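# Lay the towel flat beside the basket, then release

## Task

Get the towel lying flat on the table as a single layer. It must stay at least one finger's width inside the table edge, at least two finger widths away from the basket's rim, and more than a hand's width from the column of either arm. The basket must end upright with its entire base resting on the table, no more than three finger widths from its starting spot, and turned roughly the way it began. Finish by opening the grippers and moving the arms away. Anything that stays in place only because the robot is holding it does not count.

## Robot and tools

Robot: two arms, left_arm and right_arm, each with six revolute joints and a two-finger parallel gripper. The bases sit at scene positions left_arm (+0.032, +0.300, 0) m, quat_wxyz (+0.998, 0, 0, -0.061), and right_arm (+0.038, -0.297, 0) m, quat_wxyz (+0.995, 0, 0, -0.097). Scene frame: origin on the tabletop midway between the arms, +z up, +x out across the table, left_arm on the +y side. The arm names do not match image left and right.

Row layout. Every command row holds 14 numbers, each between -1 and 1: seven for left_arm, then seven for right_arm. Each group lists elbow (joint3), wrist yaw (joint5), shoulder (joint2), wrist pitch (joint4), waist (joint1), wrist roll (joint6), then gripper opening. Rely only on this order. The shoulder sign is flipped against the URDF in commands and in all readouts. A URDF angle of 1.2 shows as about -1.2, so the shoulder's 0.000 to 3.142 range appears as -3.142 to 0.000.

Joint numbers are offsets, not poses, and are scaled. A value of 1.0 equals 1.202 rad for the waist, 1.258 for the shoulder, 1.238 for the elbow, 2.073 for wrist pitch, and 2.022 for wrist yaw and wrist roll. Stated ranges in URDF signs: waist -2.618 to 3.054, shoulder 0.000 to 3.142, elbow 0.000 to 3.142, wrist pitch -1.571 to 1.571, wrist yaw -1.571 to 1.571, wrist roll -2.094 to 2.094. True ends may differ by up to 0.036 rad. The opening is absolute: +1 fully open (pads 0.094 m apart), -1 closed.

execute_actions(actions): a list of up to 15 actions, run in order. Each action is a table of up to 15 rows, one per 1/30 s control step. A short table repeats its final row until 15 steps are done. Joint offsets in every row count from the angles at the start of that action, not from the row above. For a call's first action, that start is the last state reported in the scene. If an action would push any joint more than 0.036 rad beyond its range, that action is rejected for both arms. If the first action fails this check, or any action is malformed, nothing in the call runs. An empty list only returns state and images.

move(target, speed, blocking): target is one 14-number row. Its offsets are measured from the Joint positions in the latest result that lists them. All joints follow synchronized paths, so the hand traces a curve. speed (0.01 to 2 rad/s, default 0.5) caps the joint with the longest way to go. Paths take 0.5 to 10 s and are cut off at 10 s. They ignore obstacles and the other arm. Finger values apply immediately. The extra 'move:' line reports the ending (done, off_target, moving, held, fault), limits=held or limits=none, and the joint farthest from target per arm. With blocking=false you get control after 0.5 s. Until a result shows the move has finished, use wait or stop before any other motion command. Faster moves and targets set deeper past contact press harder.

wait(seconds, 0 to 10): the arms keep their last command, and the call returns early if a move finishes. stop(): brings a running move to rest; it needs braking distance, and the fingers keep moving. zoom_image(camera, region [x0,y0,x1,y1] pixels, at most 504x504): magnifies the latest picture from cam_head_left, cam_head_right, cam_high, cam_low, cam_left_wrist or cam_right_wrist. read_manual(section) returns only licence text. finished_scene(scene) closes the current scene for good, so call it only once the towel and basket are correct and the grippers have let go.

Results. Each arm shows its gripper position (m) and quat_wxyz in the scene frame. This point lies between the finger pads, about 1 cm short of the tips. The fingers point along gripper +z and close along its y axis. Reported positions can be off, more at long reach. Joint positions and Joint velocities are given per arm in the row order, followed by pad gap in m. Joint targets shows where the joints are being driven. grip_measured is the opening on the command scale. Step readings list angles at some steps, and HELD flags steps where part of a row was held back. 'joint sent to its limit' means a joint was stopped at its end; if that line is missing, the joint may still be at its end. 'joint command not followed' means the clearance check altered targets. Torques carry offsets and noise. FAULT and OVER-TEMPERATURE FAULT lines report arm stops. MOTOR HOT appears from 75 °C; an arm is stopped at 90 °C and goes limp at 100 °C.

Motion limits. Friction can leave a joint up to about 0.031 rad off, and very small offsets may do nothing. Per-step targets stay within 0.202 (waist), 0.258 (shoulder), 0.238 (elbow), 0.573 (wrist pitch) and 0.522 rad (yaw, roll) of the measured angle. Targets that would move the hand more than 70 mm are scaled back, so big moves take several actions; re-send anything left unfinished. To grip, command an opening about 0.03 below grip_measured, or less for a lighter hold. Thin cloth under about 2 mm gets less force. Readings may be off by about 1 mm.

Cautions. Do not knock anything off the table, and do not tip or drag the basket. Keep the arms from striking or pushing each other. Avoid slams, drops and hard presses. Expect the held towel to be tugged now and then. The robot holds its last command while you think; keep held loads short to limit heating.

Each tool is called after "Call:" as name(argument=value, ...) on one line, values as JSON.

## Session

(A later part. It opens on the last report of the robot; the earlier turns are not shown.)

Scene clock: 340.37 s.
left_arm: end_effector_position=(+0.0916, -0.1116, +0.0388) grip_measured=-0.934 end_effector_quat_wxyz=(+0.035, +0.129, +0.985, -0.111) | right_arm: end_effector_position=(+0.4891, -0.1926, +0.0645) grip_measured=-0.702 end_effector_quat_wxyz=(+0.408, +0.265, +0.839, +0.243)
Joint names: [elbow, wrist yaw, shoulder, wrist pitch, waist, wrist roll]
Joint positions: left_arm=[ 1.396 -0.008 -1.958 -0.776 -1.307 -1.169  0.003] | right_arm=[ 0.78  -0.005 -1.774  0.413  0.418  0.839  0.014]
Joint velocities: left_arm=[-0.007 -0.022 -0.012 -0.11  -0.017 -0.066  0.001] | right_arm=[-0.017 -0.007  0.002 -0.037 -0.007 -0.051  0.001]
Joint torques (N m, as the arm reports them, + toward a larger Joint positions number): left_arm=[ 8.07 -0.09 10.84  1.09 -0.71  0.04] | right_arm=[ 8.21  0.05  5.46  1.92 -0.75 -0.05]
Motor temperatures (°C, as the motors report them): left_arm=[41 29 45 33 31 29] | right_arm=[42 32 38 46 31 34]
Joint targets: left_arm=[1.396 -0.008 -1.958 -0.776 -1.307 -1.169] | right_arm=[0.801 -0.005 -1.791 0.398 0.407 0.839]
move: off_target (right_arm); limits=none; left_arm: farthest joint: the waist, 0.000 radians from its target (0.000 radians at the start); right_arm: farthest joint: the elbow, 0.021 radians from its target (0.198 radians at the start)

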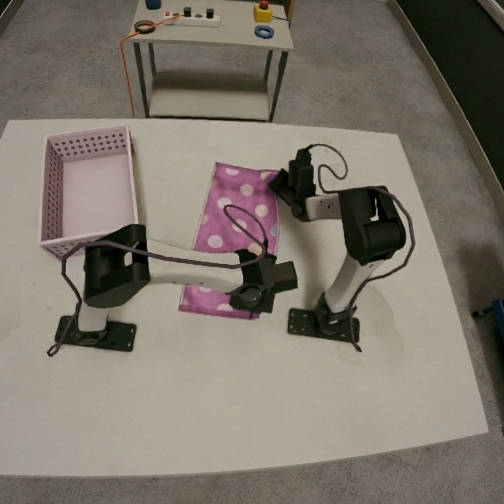

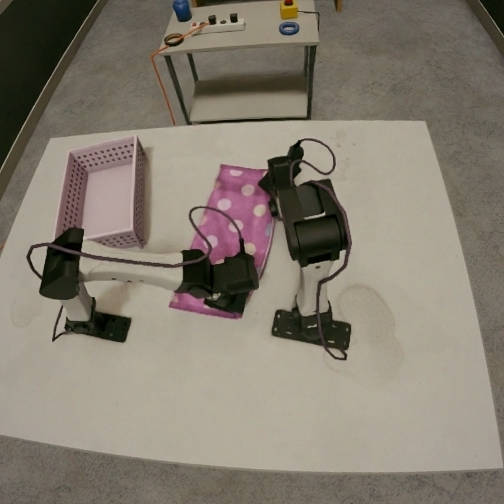

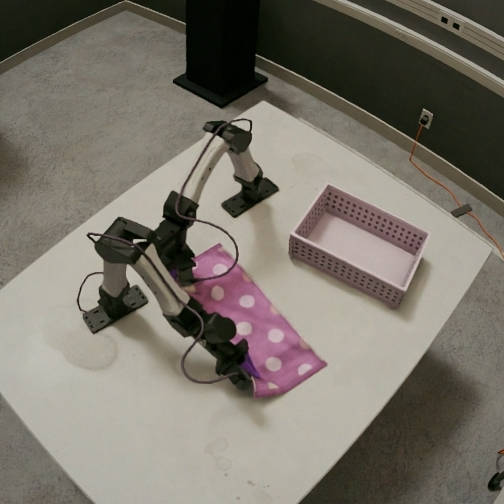

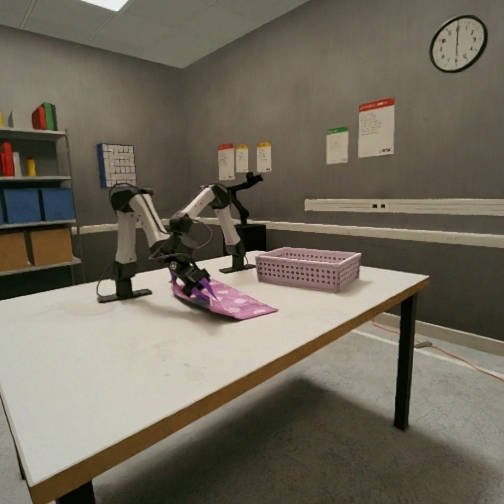

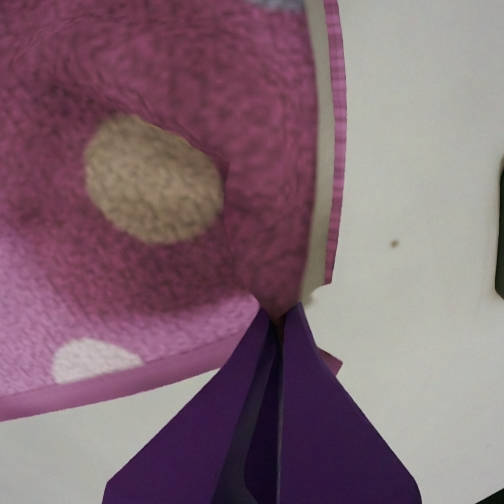

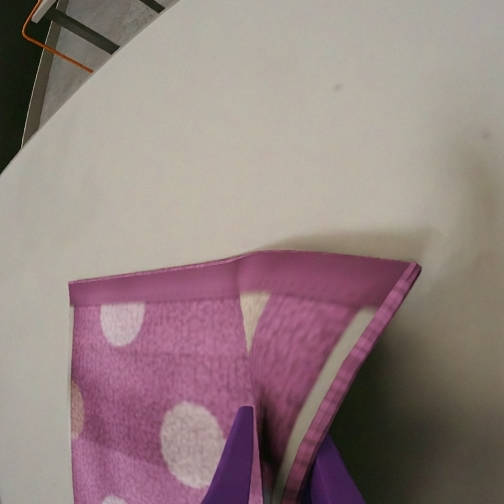

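Unfolded. Withdraw right sideways while lowering slightly, then release left.

Call:
move(target=[0,0,0,0,0,0,-1,0,0,-0.04,0,-0.2,0,-0.6], speed=0.2)

Call:
move(target=[0,0,0,0,0,0,0,0.1,0,0.3,-0.3,-0.4,0,-0.6])

Call:
move(target=[0,0,0.25,0,0,0,0,0,0,0,0,0,0,-0.6], speed=0.3)

Call:
move(target=[-0.5,0,0.7,0,0.8,0.5,0,-0.2,0,0.5,-0.3,0,-0.4,-0.6], speed=0.7)

Scene clock: 348.70 s.
left_arm: end_effector_position=(+0.0916, -0.1116, +0.0388) grip_measured=-0.934 end_effector_quat_wxyz=(+0.035, +0.129, +0.985, -0.111) | right_arm: end_effector_position=(+0.4990, -0.2990, +0.0499) grip_measured=-0.602 end_effector_quat_wxyz=(+0.420, +0.363, +0.810, +0.188)
Joint names: [elbow, wrist yaw, shoulder, wrist pitch, waist, wrist roll]
Joint positions: left_arm=[ 1.396 -0.008 -1.958 -0.776 -1.307 -1.169  0.003] | right_arm=[ 0.78  -0.005 -1.806  0.413  0.186  0.839  0.019]
Joint velocities: left_arm=[-0.012  0.037  0.012 -0.066 -0.007  0.007  0.   ] | right_arm=[ 0.002 -0.095  0.017 -0.037 -0.002  0.051 -0.   ]
Joint torques (N m, as the arm reports them, + toward a larger Joint positions number): left_arm=[ 8.08 -0.09 10.84  1.09 -0.71  0.04] | right_arm=[ 6.44  0.05  5.62  2.05 -0.55 -0.05]
Motor temperatures (°C, as the motors report them): left_arm=[41 29 46 33 31 29] | right_arm=[43 32 39 46 31 33]
Joint targets: left_arm=[1.396 -0.008 -1.958 -0.776 -1.307 -1.169] | right_arm=[0.780 -0.005 -1.824 0.413 0.178 0.839]
move: done; limits=none; left_arm: farthest joint: the waist, 0.000 radians from its target (0.000 radians at the start); right_arm: farthest joint: the shoulder, 0.018 radians from its target (0.051 radians at the start)

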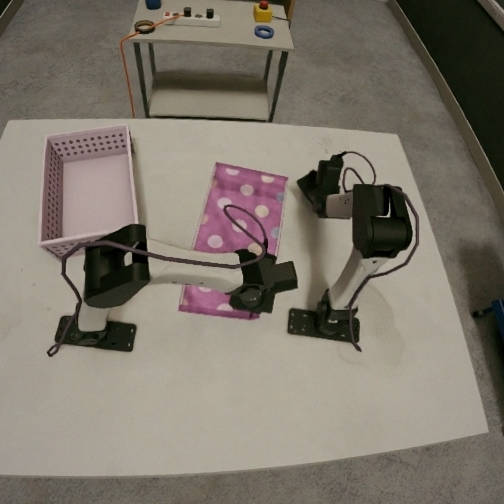

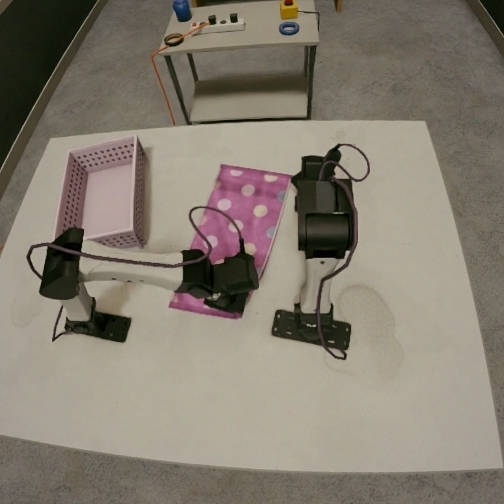

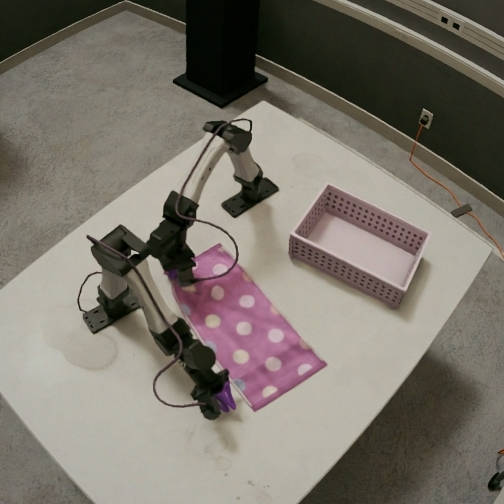

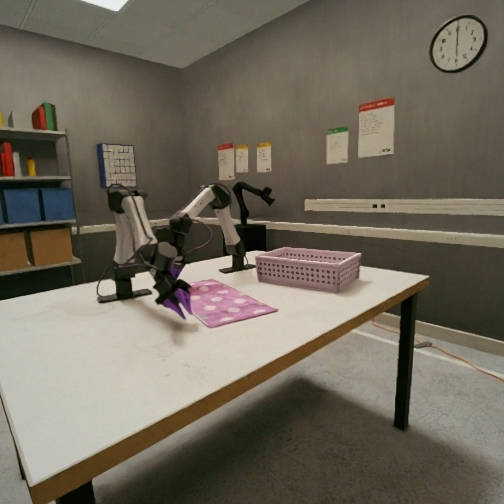

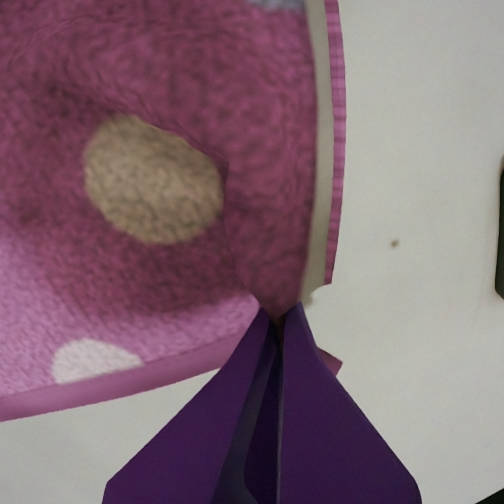

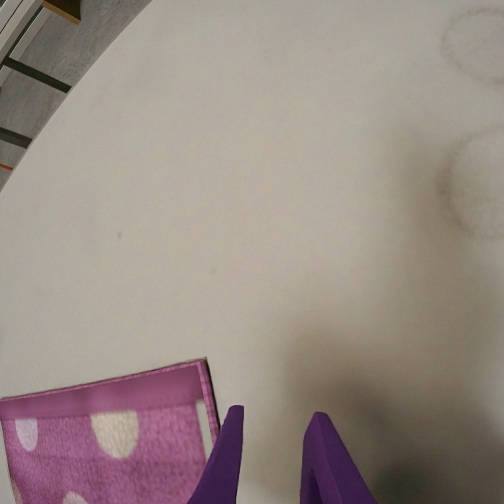

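Scene clock: 350.73 s.
left_arm: end_effector_position=(+0.0916, -0.1116, +0.0388) grip_measured=-0.002 end_effector_quat_wxyz=(+0.035, +0.129, +0.985, -0.111) | right_arm: end_effector_position=(+0.3985, -0.4833, +0.1279) grip_measured=-0.602 end_effector_quat_wxyz=(+0.391, +0.562, +0.726, +0.074)
Joint names: [elbow, wrist yaw, shoulder, wrist pitch, waist, wrist roll]
Joint positions: left_arm=[ 1.396 -0.008 -1.958 -0.776 -1.307 -1.169  0.047] | right_arm=[ 0.885 -0.006 -1.446 -0.193 -0.287  0.839  0.019]
Joint velocities: left_arm=[-0.002 -0.022  0.002  0.037 -0.007 -0.051 -0.   ] | right_arm=[-0.002 -0.022  0.017  0.007  0.017 -0.022 -0.   ]
Joint torques (N m, as the arm reports them, + toward a larger Joint positions number): left_arm=[ 8.08 -0.09 10.84  1.09 -0.71  0.04] | right_arm=[ 9.18  0.06  5.98  1.71 -0.51 -0.04]
Motor temperatures (°C, as the motors report them): left_arm=[41 29 46 33 31 29] | right_arm=[43 31 39 46 31 33]
Joint targets: left_arm=[1.396 -0.008 -1.958 -0.776 -1.307 -1.169] | right_arm=[0.904 -0.005 -1.429 -0.209 -0.295 0.839]
move: done; limits=none; left_arm: farthest joint: the waist, 0.000 radians from its target (0.000 radians at the start); right_arm: farthest joint: the elbow, 0.018 radians from its target (0.124 radians at the start)

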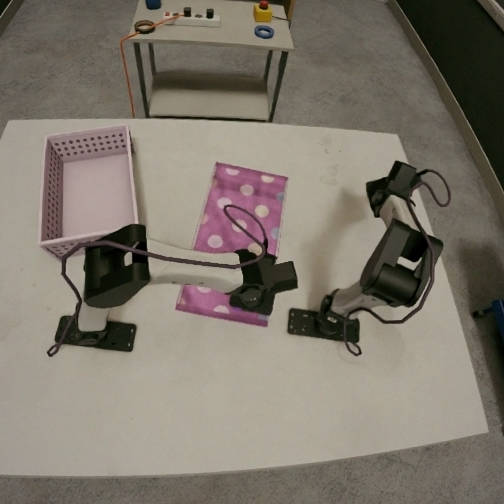

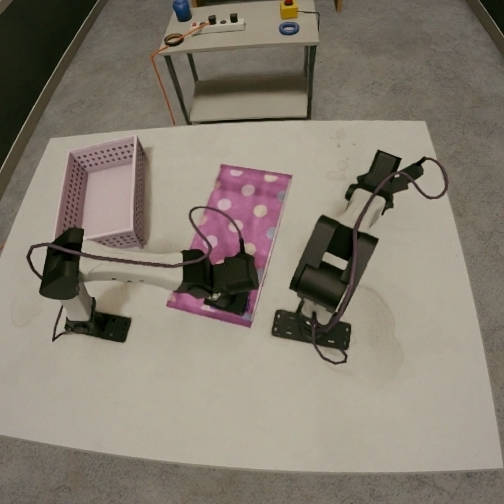

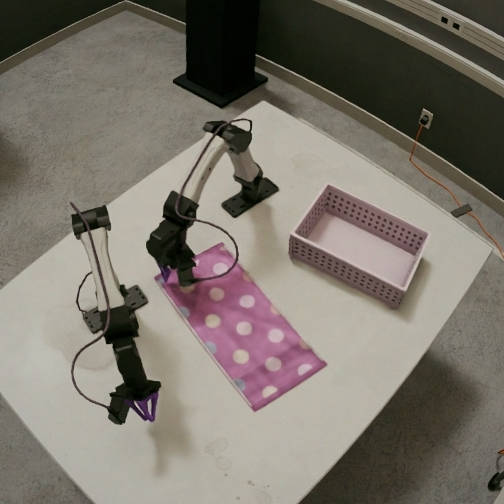

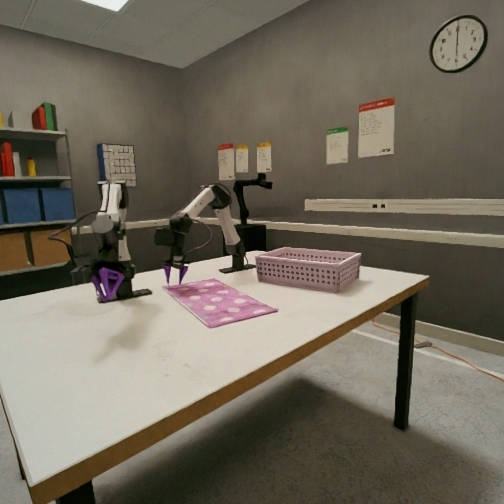

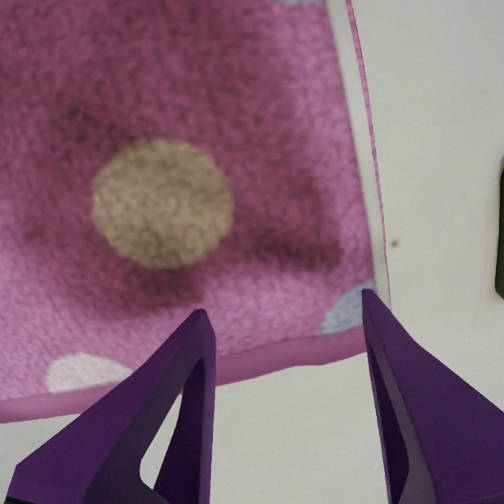

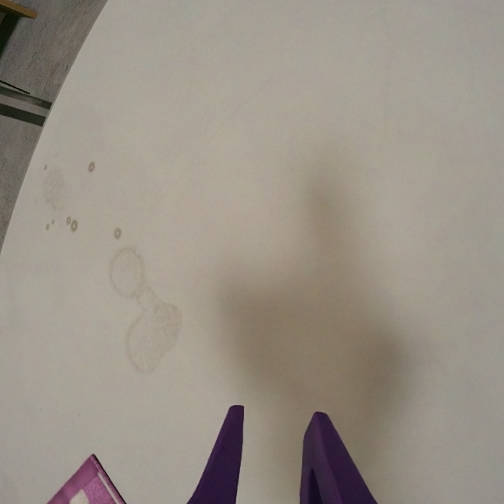

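Scene clock: 352.17 s.
left_arm: end_effector_position=(+0.0922, -0.1154, +0.1637) grip_measured=-0.002 end_effector_quat_wxyz=(+0.076, +0.124, +0.955, -0.258) | right_arm: end_effector_position=(+0.3985, -0.4833, +0.1279) grip_measured=-0.602 end_effector_quat_wxyz=(+0.391, +0.562, +0.726, +0.074)
Joint names: [elbow, wrist yaw, shoulder, wrist pitch, waist, wrist roll]
Joint positions: left_arm=[ 1.396 -0.008 -1.646 -0.776 -1.307 -1.169  0.047] | right_arm=[ 0.885 -0.006 -1.446 -0.193 -0.287  0.839  0.019]
Joint velocities: left_arm=[ 0.007 -0.022  0.012 -0.095  0.012  0.022  0.   ] | right_arm=[-0.007 -0.007  0.002 -0.007  0.002 -0.022 -0.001]
Joint torques (N m, as the arm reports them, + toward a larger Joint positions number): left_arm=[ 9.15 -0.08  8.89  1.76 -0.7   0.07] | right_arm=[ 7.8   0.06  4.9   1.88  0.01 -0.04]
Motor temperatures (°C, as the motors report them): left_arm=[41 29 47 33 31 29] | right_arm=[43 31 39 46 31 33]
Joint targets: left_arm=[1.396 -0.008 -1.644 -0.776 -1.307 -1.169] | right_arm=[0.885 -0.006 -1.446 -0.193 -0.287 0.839]
move: done; limits=none; left_arm: farthest joint: the shoulder, 0.003 radians from its target (0.315 radians at the start); right_arm: farthest joint: the waist, 0.000 radians from its target (0.000 radians at the start)

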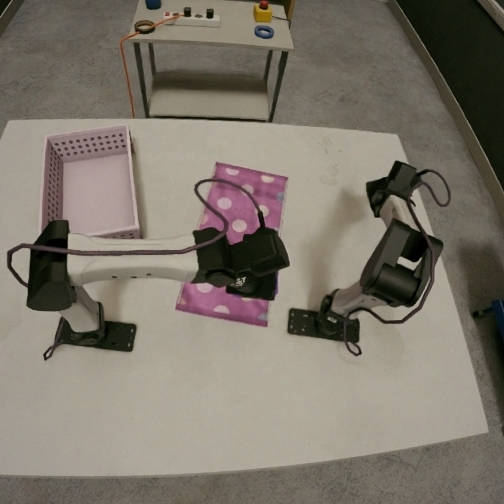

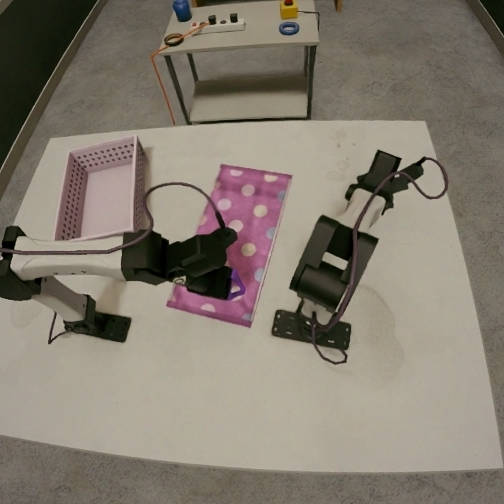

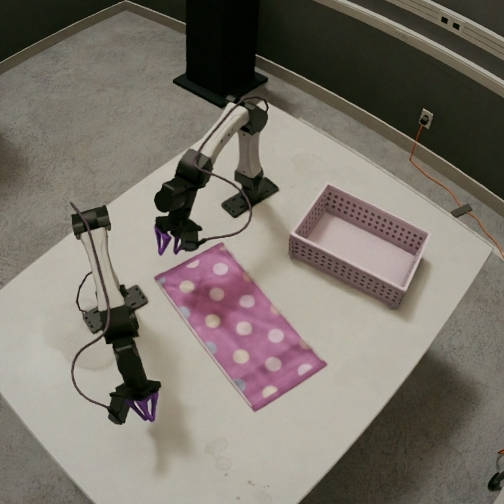

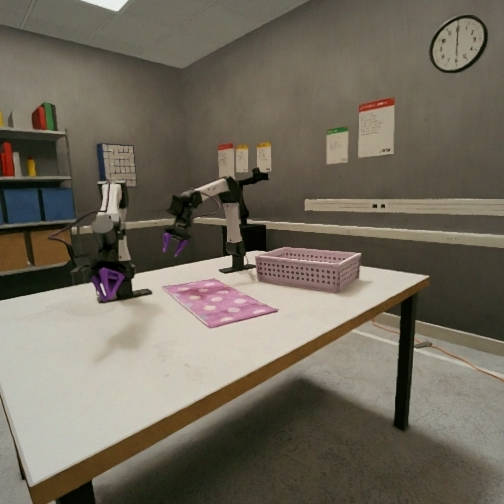

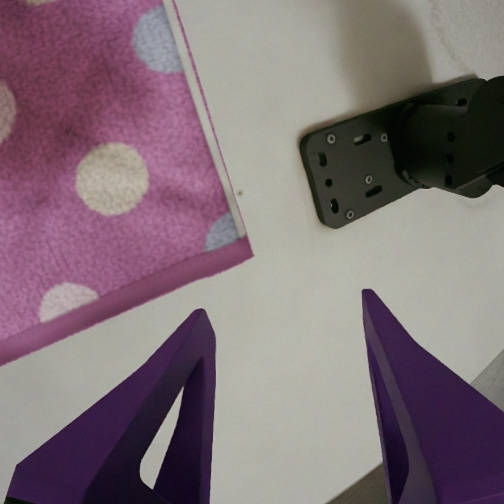

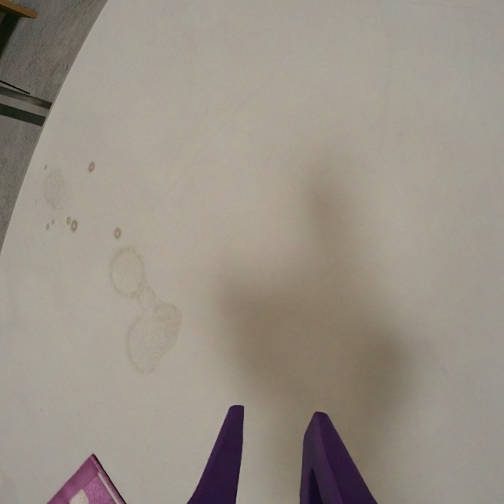

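Scene clock: 354.47 s.
left_arm: end_effector_position=(+0.2590, +0.1829, +0.1971) grip_measured=-0.002 end_effector_quat_wxyz=(+0.380, +0.142, +0.906, -0.123) | right_arm: end_effector_position=(+0.2443, -0.4028, +0.1204) grip_measured=-0.602 end_effector_quat_wxyz=(+0.285, +0.244, +0.925, -0.061)
Joint names: [elbow, wrist yaw, shoulder, wrist pitch, waist, wrist roll]
Joint positions: left_arm=[ 0.802 -0.007 -0.779 -0.773 -0.357 -0.165  0.047] | right_arm=[ 0.655 -0.006 -0.835 -0.799 -0.287  0.037  0.019]
Joint velocities: left_arm=[-0.022 -0.022  0.002 -0.022 -0.002 -0.007 -0.001] | right_arm=[ 0.002  0.007  0.017  0.081  0.007 -0.066 -0.001]
Joint torques (N m, as the arm reports them, + toward a larger Joint positions number): left_arm=[ 7.26 -0.04  1.86  2.27  0.09  0.09] | right_arm=[ 6.43  0.01  1.55  1.39  0.02 -0.06]
Motor temperatures (°C, as the motors report them): left_arm=[41 29 46 34 31 29] | right_arm=[43 31 39 46 31 33]
Joint targets: left_arm=[0.777 -0.008 -0.766 -0.776 -0.346 -0.158] | right_arm=[0.638 -0.006 -0.816 -0.815 -0.287 0.030]
move: off_target (left_arm); limits=none; left_arm: farthest joint: the elbow, 0.025 radians from its target (0.619 radians at the start); right_arm: farthest joint: the shoulder, 0.018 radians from its target (0.629 radians at the start)

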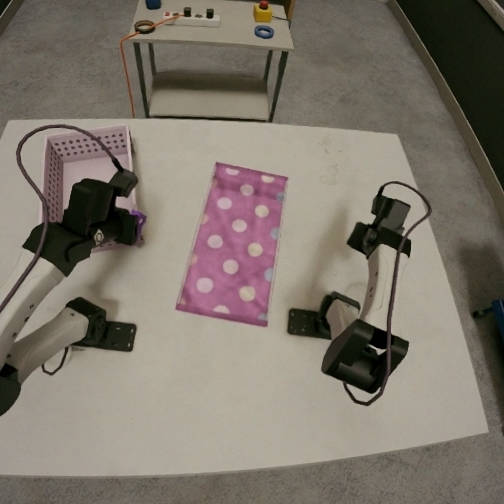

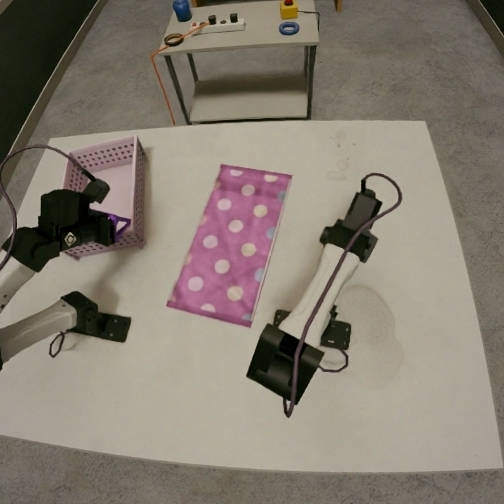

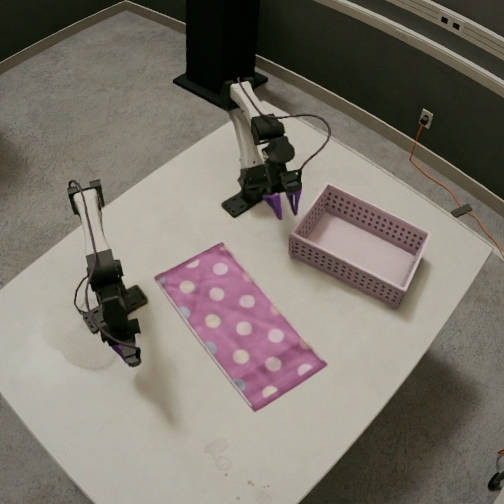

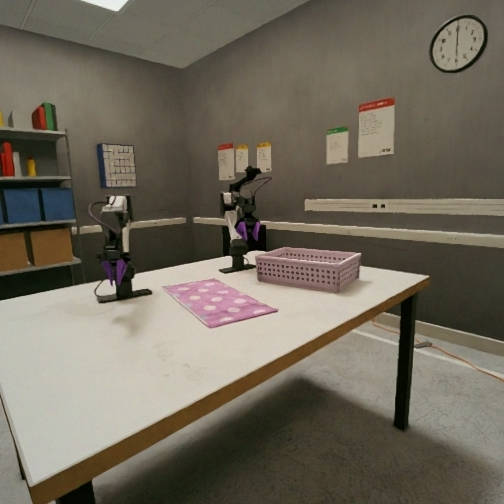

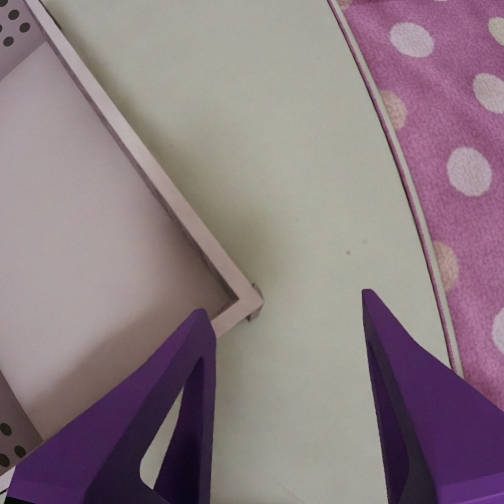

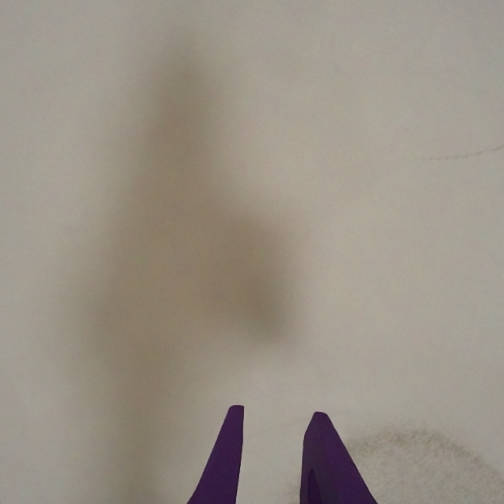

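Call:
move(target=[0.195,0,-0.62,-0.06,-0.563,0.08,0.6,0,0,0,0,0,0,-0.6], speed=0.6)

Scene clock: 362.10 s.
left_arm: end_effector_position=(+0.1534, +0.0314, +0.0634) grip_measured=+0.598 end_effector_quat_wxyz=(+0.068, +0.537, +0.840, -0.040) | right_arm: end_effector_position=(+0.2442, -0.4028, +0.1203) grip_measured=-0.602 end_effector_quat_wxyz=(+0.285, +0.244, +0.925, -0.061)
Joint names: [elbow, wrist yaw, shoulder, wrist pitch, waist, wrist roll]
Joint positions: left_arm=[ 1.022 -0.008 -1.548 -0.887 -1.027 -0.01   0.075] | right_arm=[ 0.655 -0.006 -0.835 -0.799 -0.287  0.036  0.019]
Joint velocities: left_arm=[ 0.012  0.051  0.002 -0.051 -0.002 -0.007 -0.   ] | right_arm=[-0.002 -0.007  0.002 -0.037 -0.007  0.037 -0.001]
Joint torques (N m, as the arm reports them, + toward a larger Joint positions number): left_arm=[ 9.75 -0.01  5.88  0.86 -1.19  0.08] | right_arm=[7.77 0.01 0.33 1.58 0.03 0.01]
Motor temperatures (°C, as the motors report them): left_arm=[41 29 44 35 31 29] | right_arm=[43 31 39 45 31 33]
Joint targets: left_arm=[1.043 -0.007 -1.559 -0.897 -1.034 -0.003] | right_arm=[0.655 -0.006 -0.835 -0.799 -0.287 0.037]
move: off_target (left_arm); limits=none; left_arm: farthest joint: the elbow, 0.022 radians from its target (0.241 radians at the start); right_arm: farthest joint: the wrist roll, 0.001 radians from its target (0.001 radians at the start)

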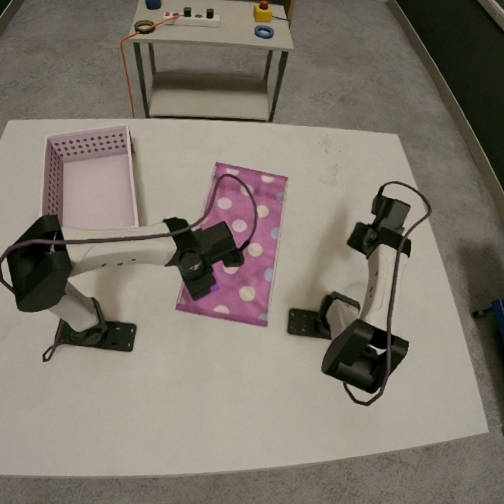

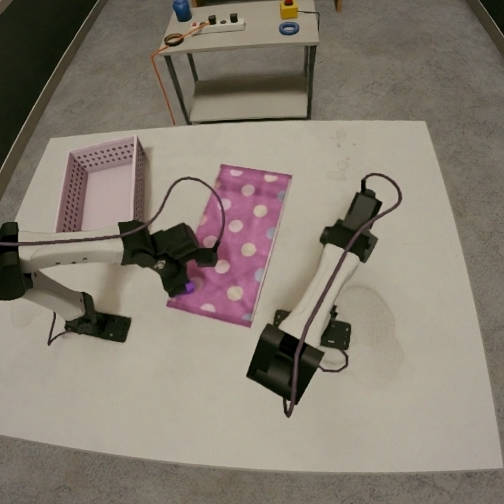

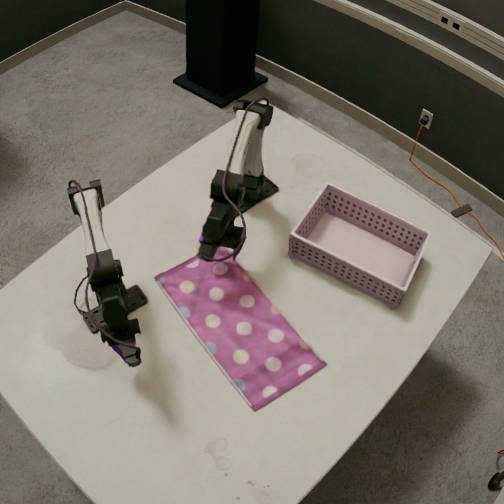

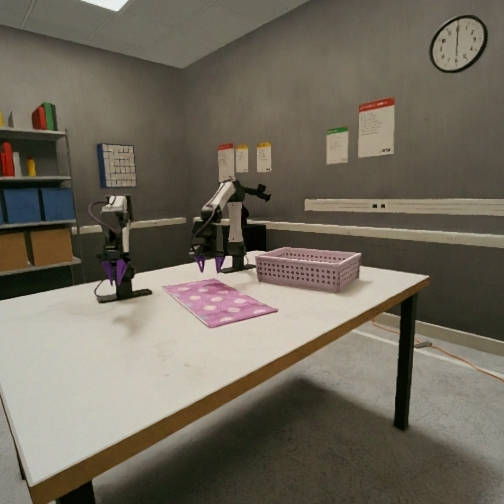

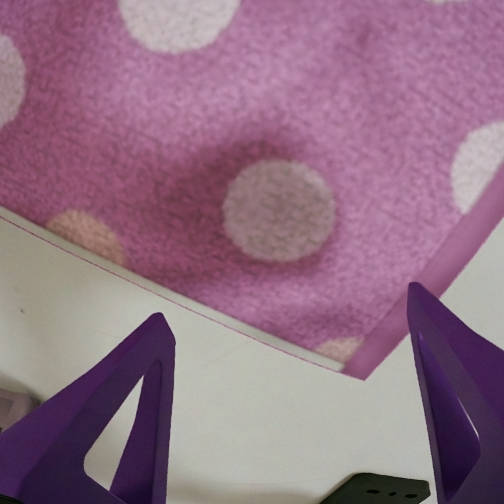

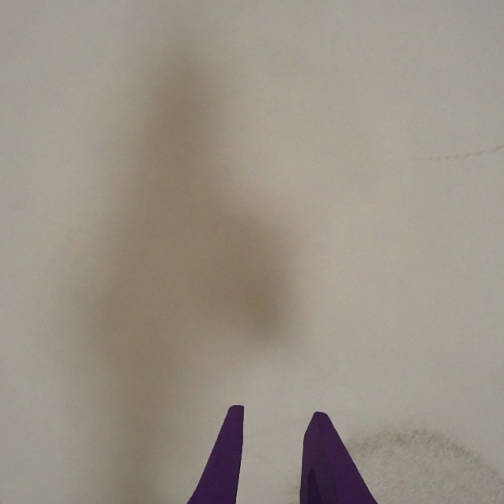

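Call:
move(target=[0,0,-0.16,0,0,0.3,0.3,0,0,0,0,0,0,-0.6], speed=0.4)

Call:
move(target=[-0.16,0,0.115,0,0,0,0.3,0,0,0,0,0,0,-0.6], speed=0.15)

Scene clock: 369.47 s.
left_arm: end_effector_position=(+0.1485, +0.0436, +0.0171) grip_measured=+0.302 end_effector_quat_wxyz=(-0.006, +0.762, +0.648, +0.007) | right_arm: end_effector_position=(+0.2442, -0.4028, +0.1203) grip_measured=-0.602 end_effector_quat_wxyz=(+0.285, +0.244, +0.925, -0.061)
Joint names: [elbow, wrist yaw, shoulder, wrist pitch, waist, wrist roll]
Joint positions: left_arm=[ 1.022 -0.01  -1.72  -0.889 -1.027  0.583  0.061] | right_arm=[ 0.655 -0.006 -0.835 -0.799 -0.287  0.036  0.019]
Joint velocities: left_arm=[-0.002  0.007  0.002  0.037  0.007  0.007 -0.   ] | right_arm=[ 0.002 -0.051  0.012  0.095 -0.007 -0.037 -0.001]
Joint torques (N m, as the arm reports them, + toward a larger Joint positions number): left_arm=[ 7.21  0.05  5.44  0.53 -0.71  0.16] | right_arm=[7.78 0.01 0.33 1.58 0.01 0.  ]
Motor temperatures (°C, as the motors report them): left_arm=[42 29 43 34 31 29] | right_arm=[44 31 38 45 31 33]
Joint targets: left_arm=[1.022 -0.008 -1.750 -0.887 -1.027 0.597] | right_arm=[0.655 -0.006 -0.835 -0.799 -0.287 0.036]
move: off_target (left_arm); limits=none; left_arm: farthest joint: the shoulder, 0.029 radians from its target (0.201 radians at the start); right_arm: farthest joint: the waist, 0.000 radians from its target (0.000 radians at the start)

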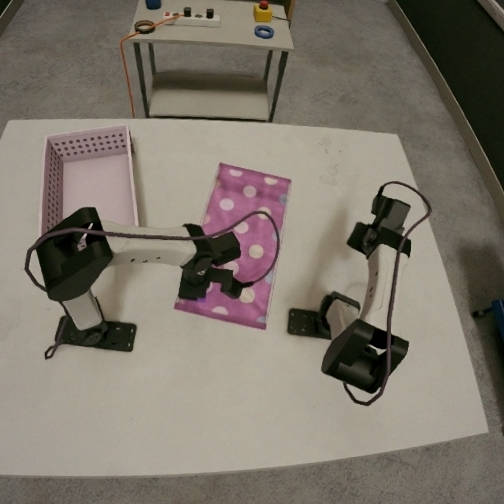

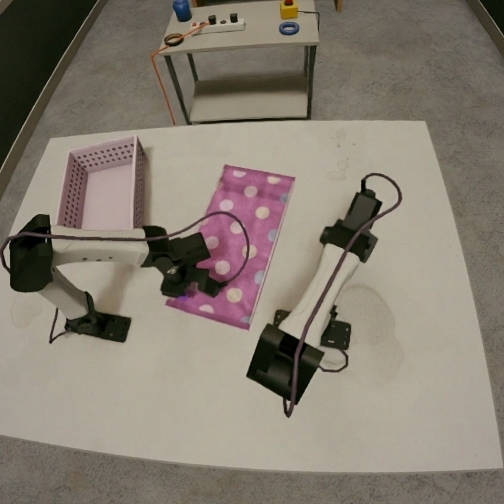

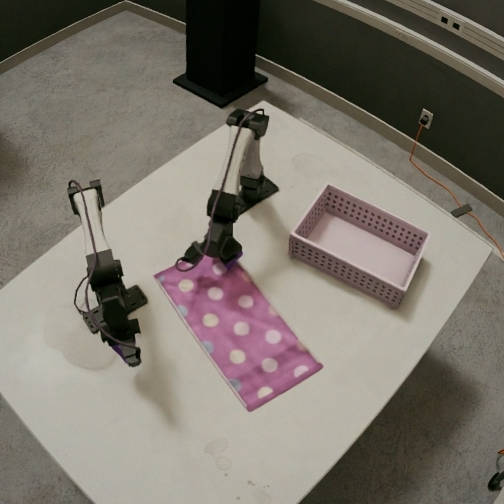

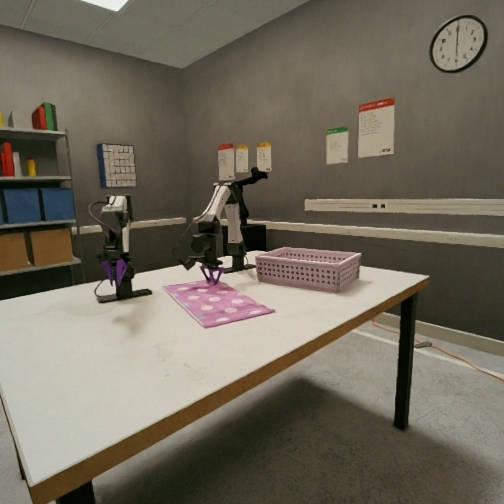

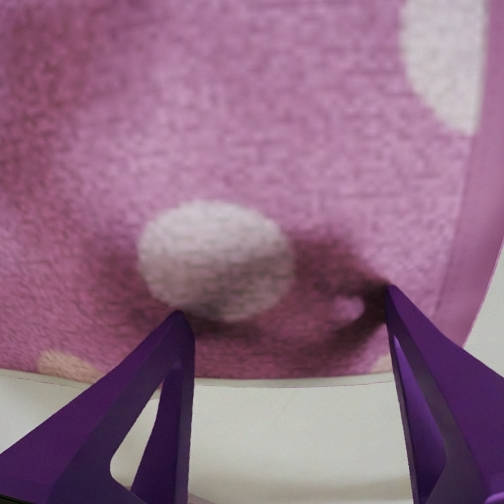

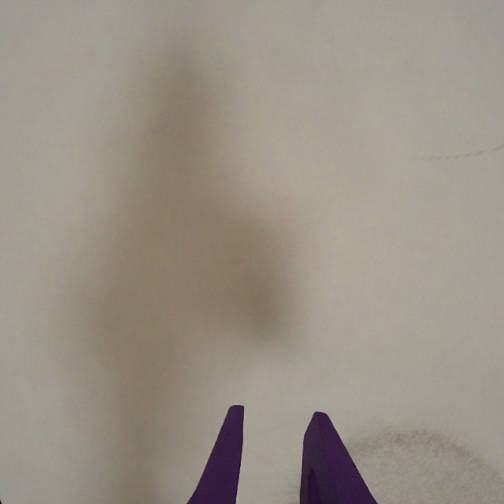

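Scene clock: 371.10 s.
left_arm: end_effector_position=(+0.1323, +0.0799, +0.0168) grip_measured=+0.302 end_effector_quat_wxyz=(-0.007, +0.762, +0.648, +0.008) | right_arm: end_effector_position=(+0.2442, -0.4028, +0.1203) grip_measured=-0.602 end_effector_quat_wxyz=(+0.285, +0.244, +0.925, -0.061)
Joint names: [elbow, wrist yaw, shoulder, wrist pitch, waist, wrist roll]
Joint positions: left_arm=[ 0.864 -0.011 -1.577 -0.876 -1.027  0.582  0.061] | right_arm=[ 0.655 -0.006 -0.835 -0.799 -0.287  0.036  0.019]
Joint velocities: left_arm=[-0.007 -0.081  0.027  0.037 -0.017  0.051 -0.001] | right_arm=[ 0.007  0.051  0.002  0.007  0.002 -0.081 -0.001]
Joint torques (N m, as the arm reports them, + toward a larger Joint positions number): left_arm=[ 4.05  0.03  6.36  0.37 -0.71  0.02] | right_arm=[7.78 0.   0.32 1.57 0.01 0.  ]
Motor temperatures (°C, as the motors report them): left_arm=[42 29 43 34 31 29] | right_arm=[44 31 38 45 31 33]
Joint targets: left_arm=[0.824 -0.010 -1.576 -0.889 -1.027 0.583] | right_arm=[0.655 -0.006 -0.835 -0.799 -0.287 0.036]
move: off_target (left_arm); limits=none; left_arm: farthest joint: the elbow, 0.040 radians from its target (0.198 radians at the start); right_arm: farthest joint: the waist, 0.000 radians from its target (0.000 radians at the start)

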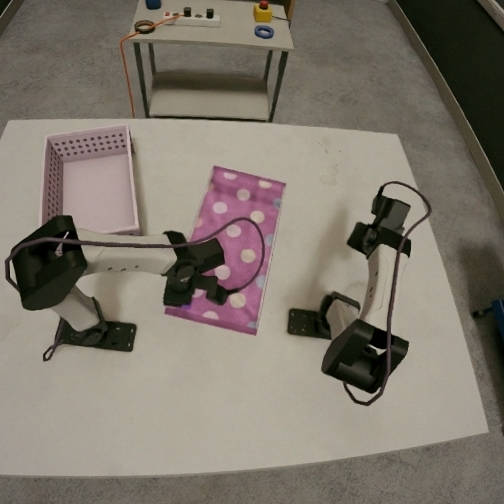

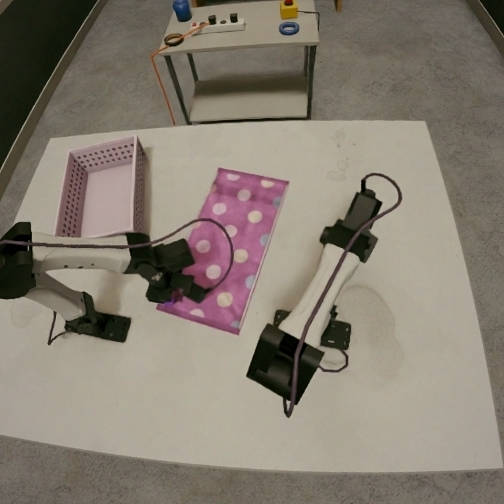

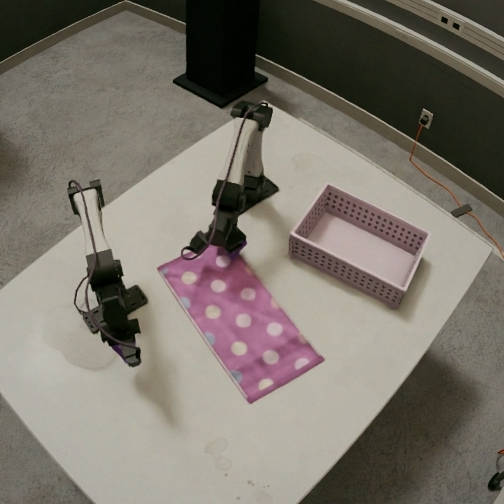

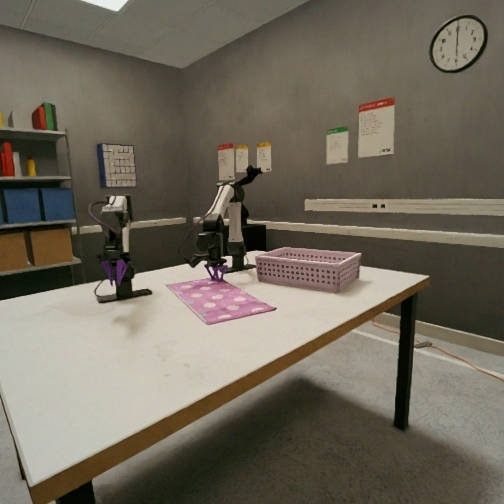

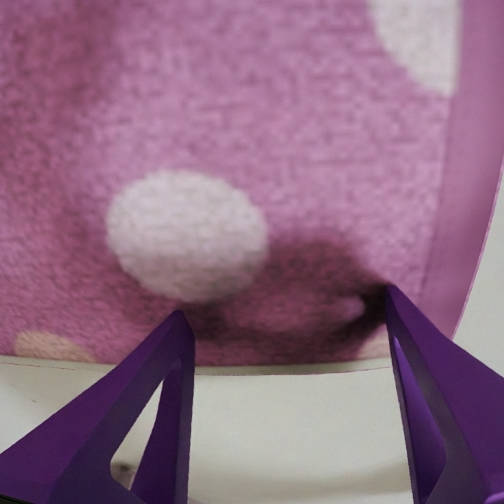

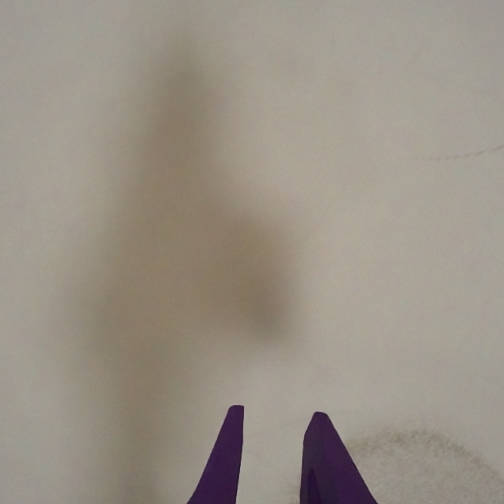

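Call:
move(target=[0,0,0.8,-0.25,0,0,0.3,0,0,0,0,0,0,-0.6], speed=0.6)

Scene clock: 376.47 s.
left_arm: end_effector_position=(+0.0864, +0.1820, +0.1653) grip_measured=+0.302 end_effector_quat_wxyz=(+0.225, +0.740, +0.631, -0.060) | right_arm: end_effector_position=(+0.2442, -0.4028, +0.1203) grip_measured=-0.602 end_effector_quat_wxyz=(+0.285, +0.244, +0.925, -0.061)
Joint names: [elbow, wrist yaw, shoulder, wrist pitch, waist, wrist roll]
Joint positions: left_arm=[ 0.864 -0.011 -0.583 -1.381 -1.027  0.582  0.061] | right_arm=[ 0.655 -0.006 -0.835 -0.799 -0.287  0.036  0.019]
Joint velocities: left_arm=[-0.007  0.051  0.007  0.007 -0.002 -0.066  0.   ] | right_arm=[-0.012 -0.022 -0.007  0.007  0.002  0.022 -0.001]
Joint torques (N m, as the arm reports them, + toward a larger Joint positions number): left_arm=[ 7.91  0.02 -0.66  1.55 -0.7  -0.01] | right_arm=[7.77 0.01 0.32 1.57 0.02 0.  ]
Motor temperatures (°C, as the motors report them): left_arm=[42 29 43 34 31 29] | right_arm=[44 31 37 45 31 33]
Joint targets: left_arm=[0.864 -0.011 -0.571 -1.394 -1.027 0.582] | right_arm=[0.655 -0.006 -0.835 -0.799 -0.287 0.036]
move: done; limits=none; left_arm: farthest joint: the wrist pitch, 0.013 radians from its target (0.519 radians at the start); right_arm: farthest joint: the waist, 0.000 radians from its target (0.000 radians at the start)

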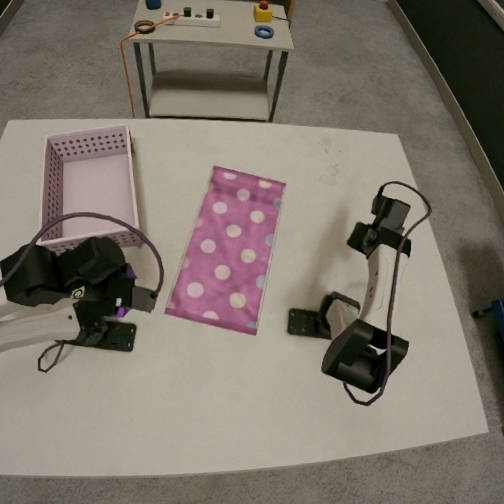

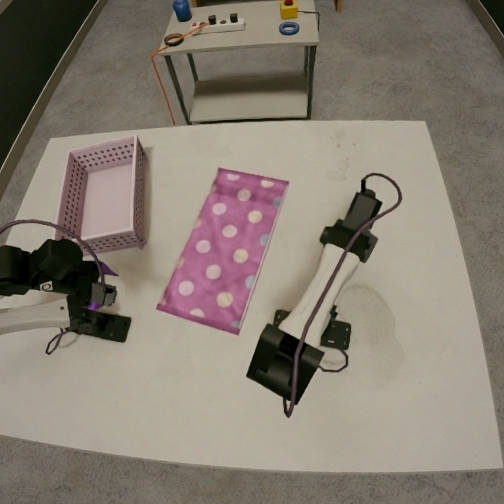

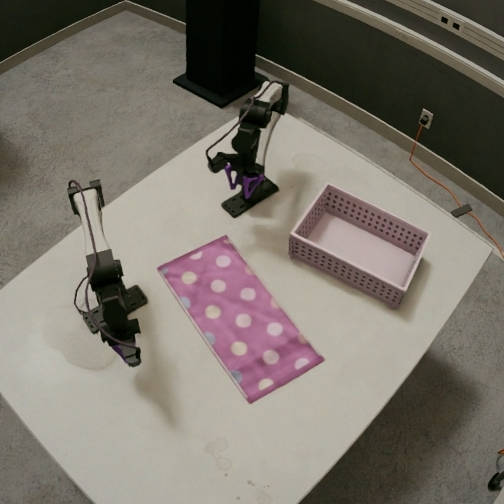

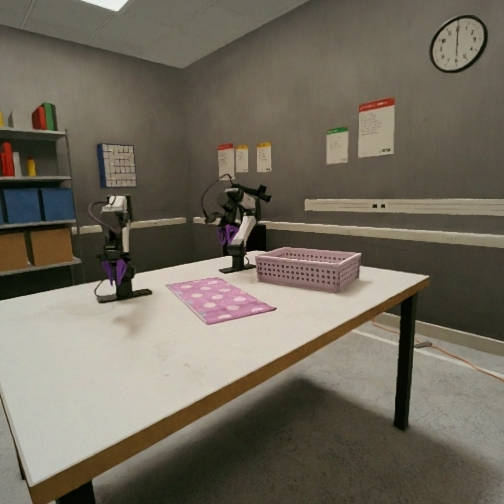

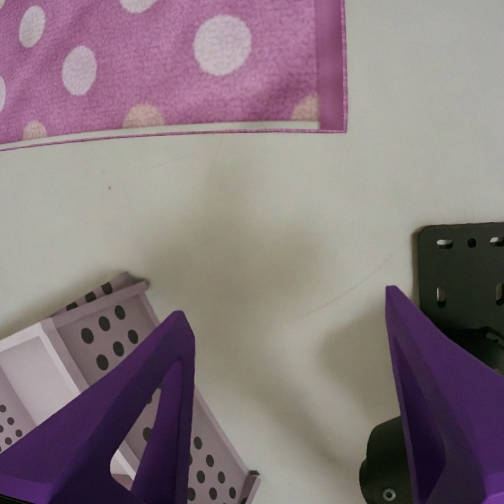

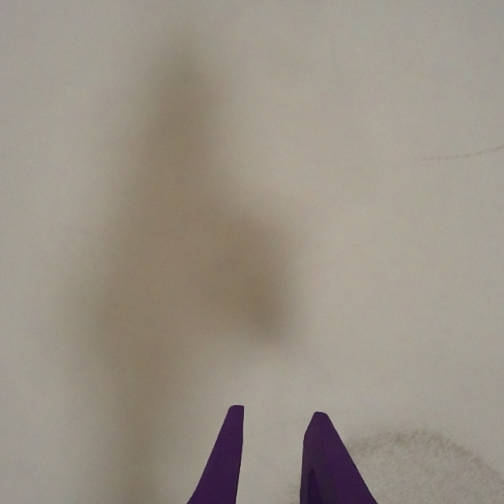

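Call:
finished_scene(scene=1)

The scene is finished: the task was done.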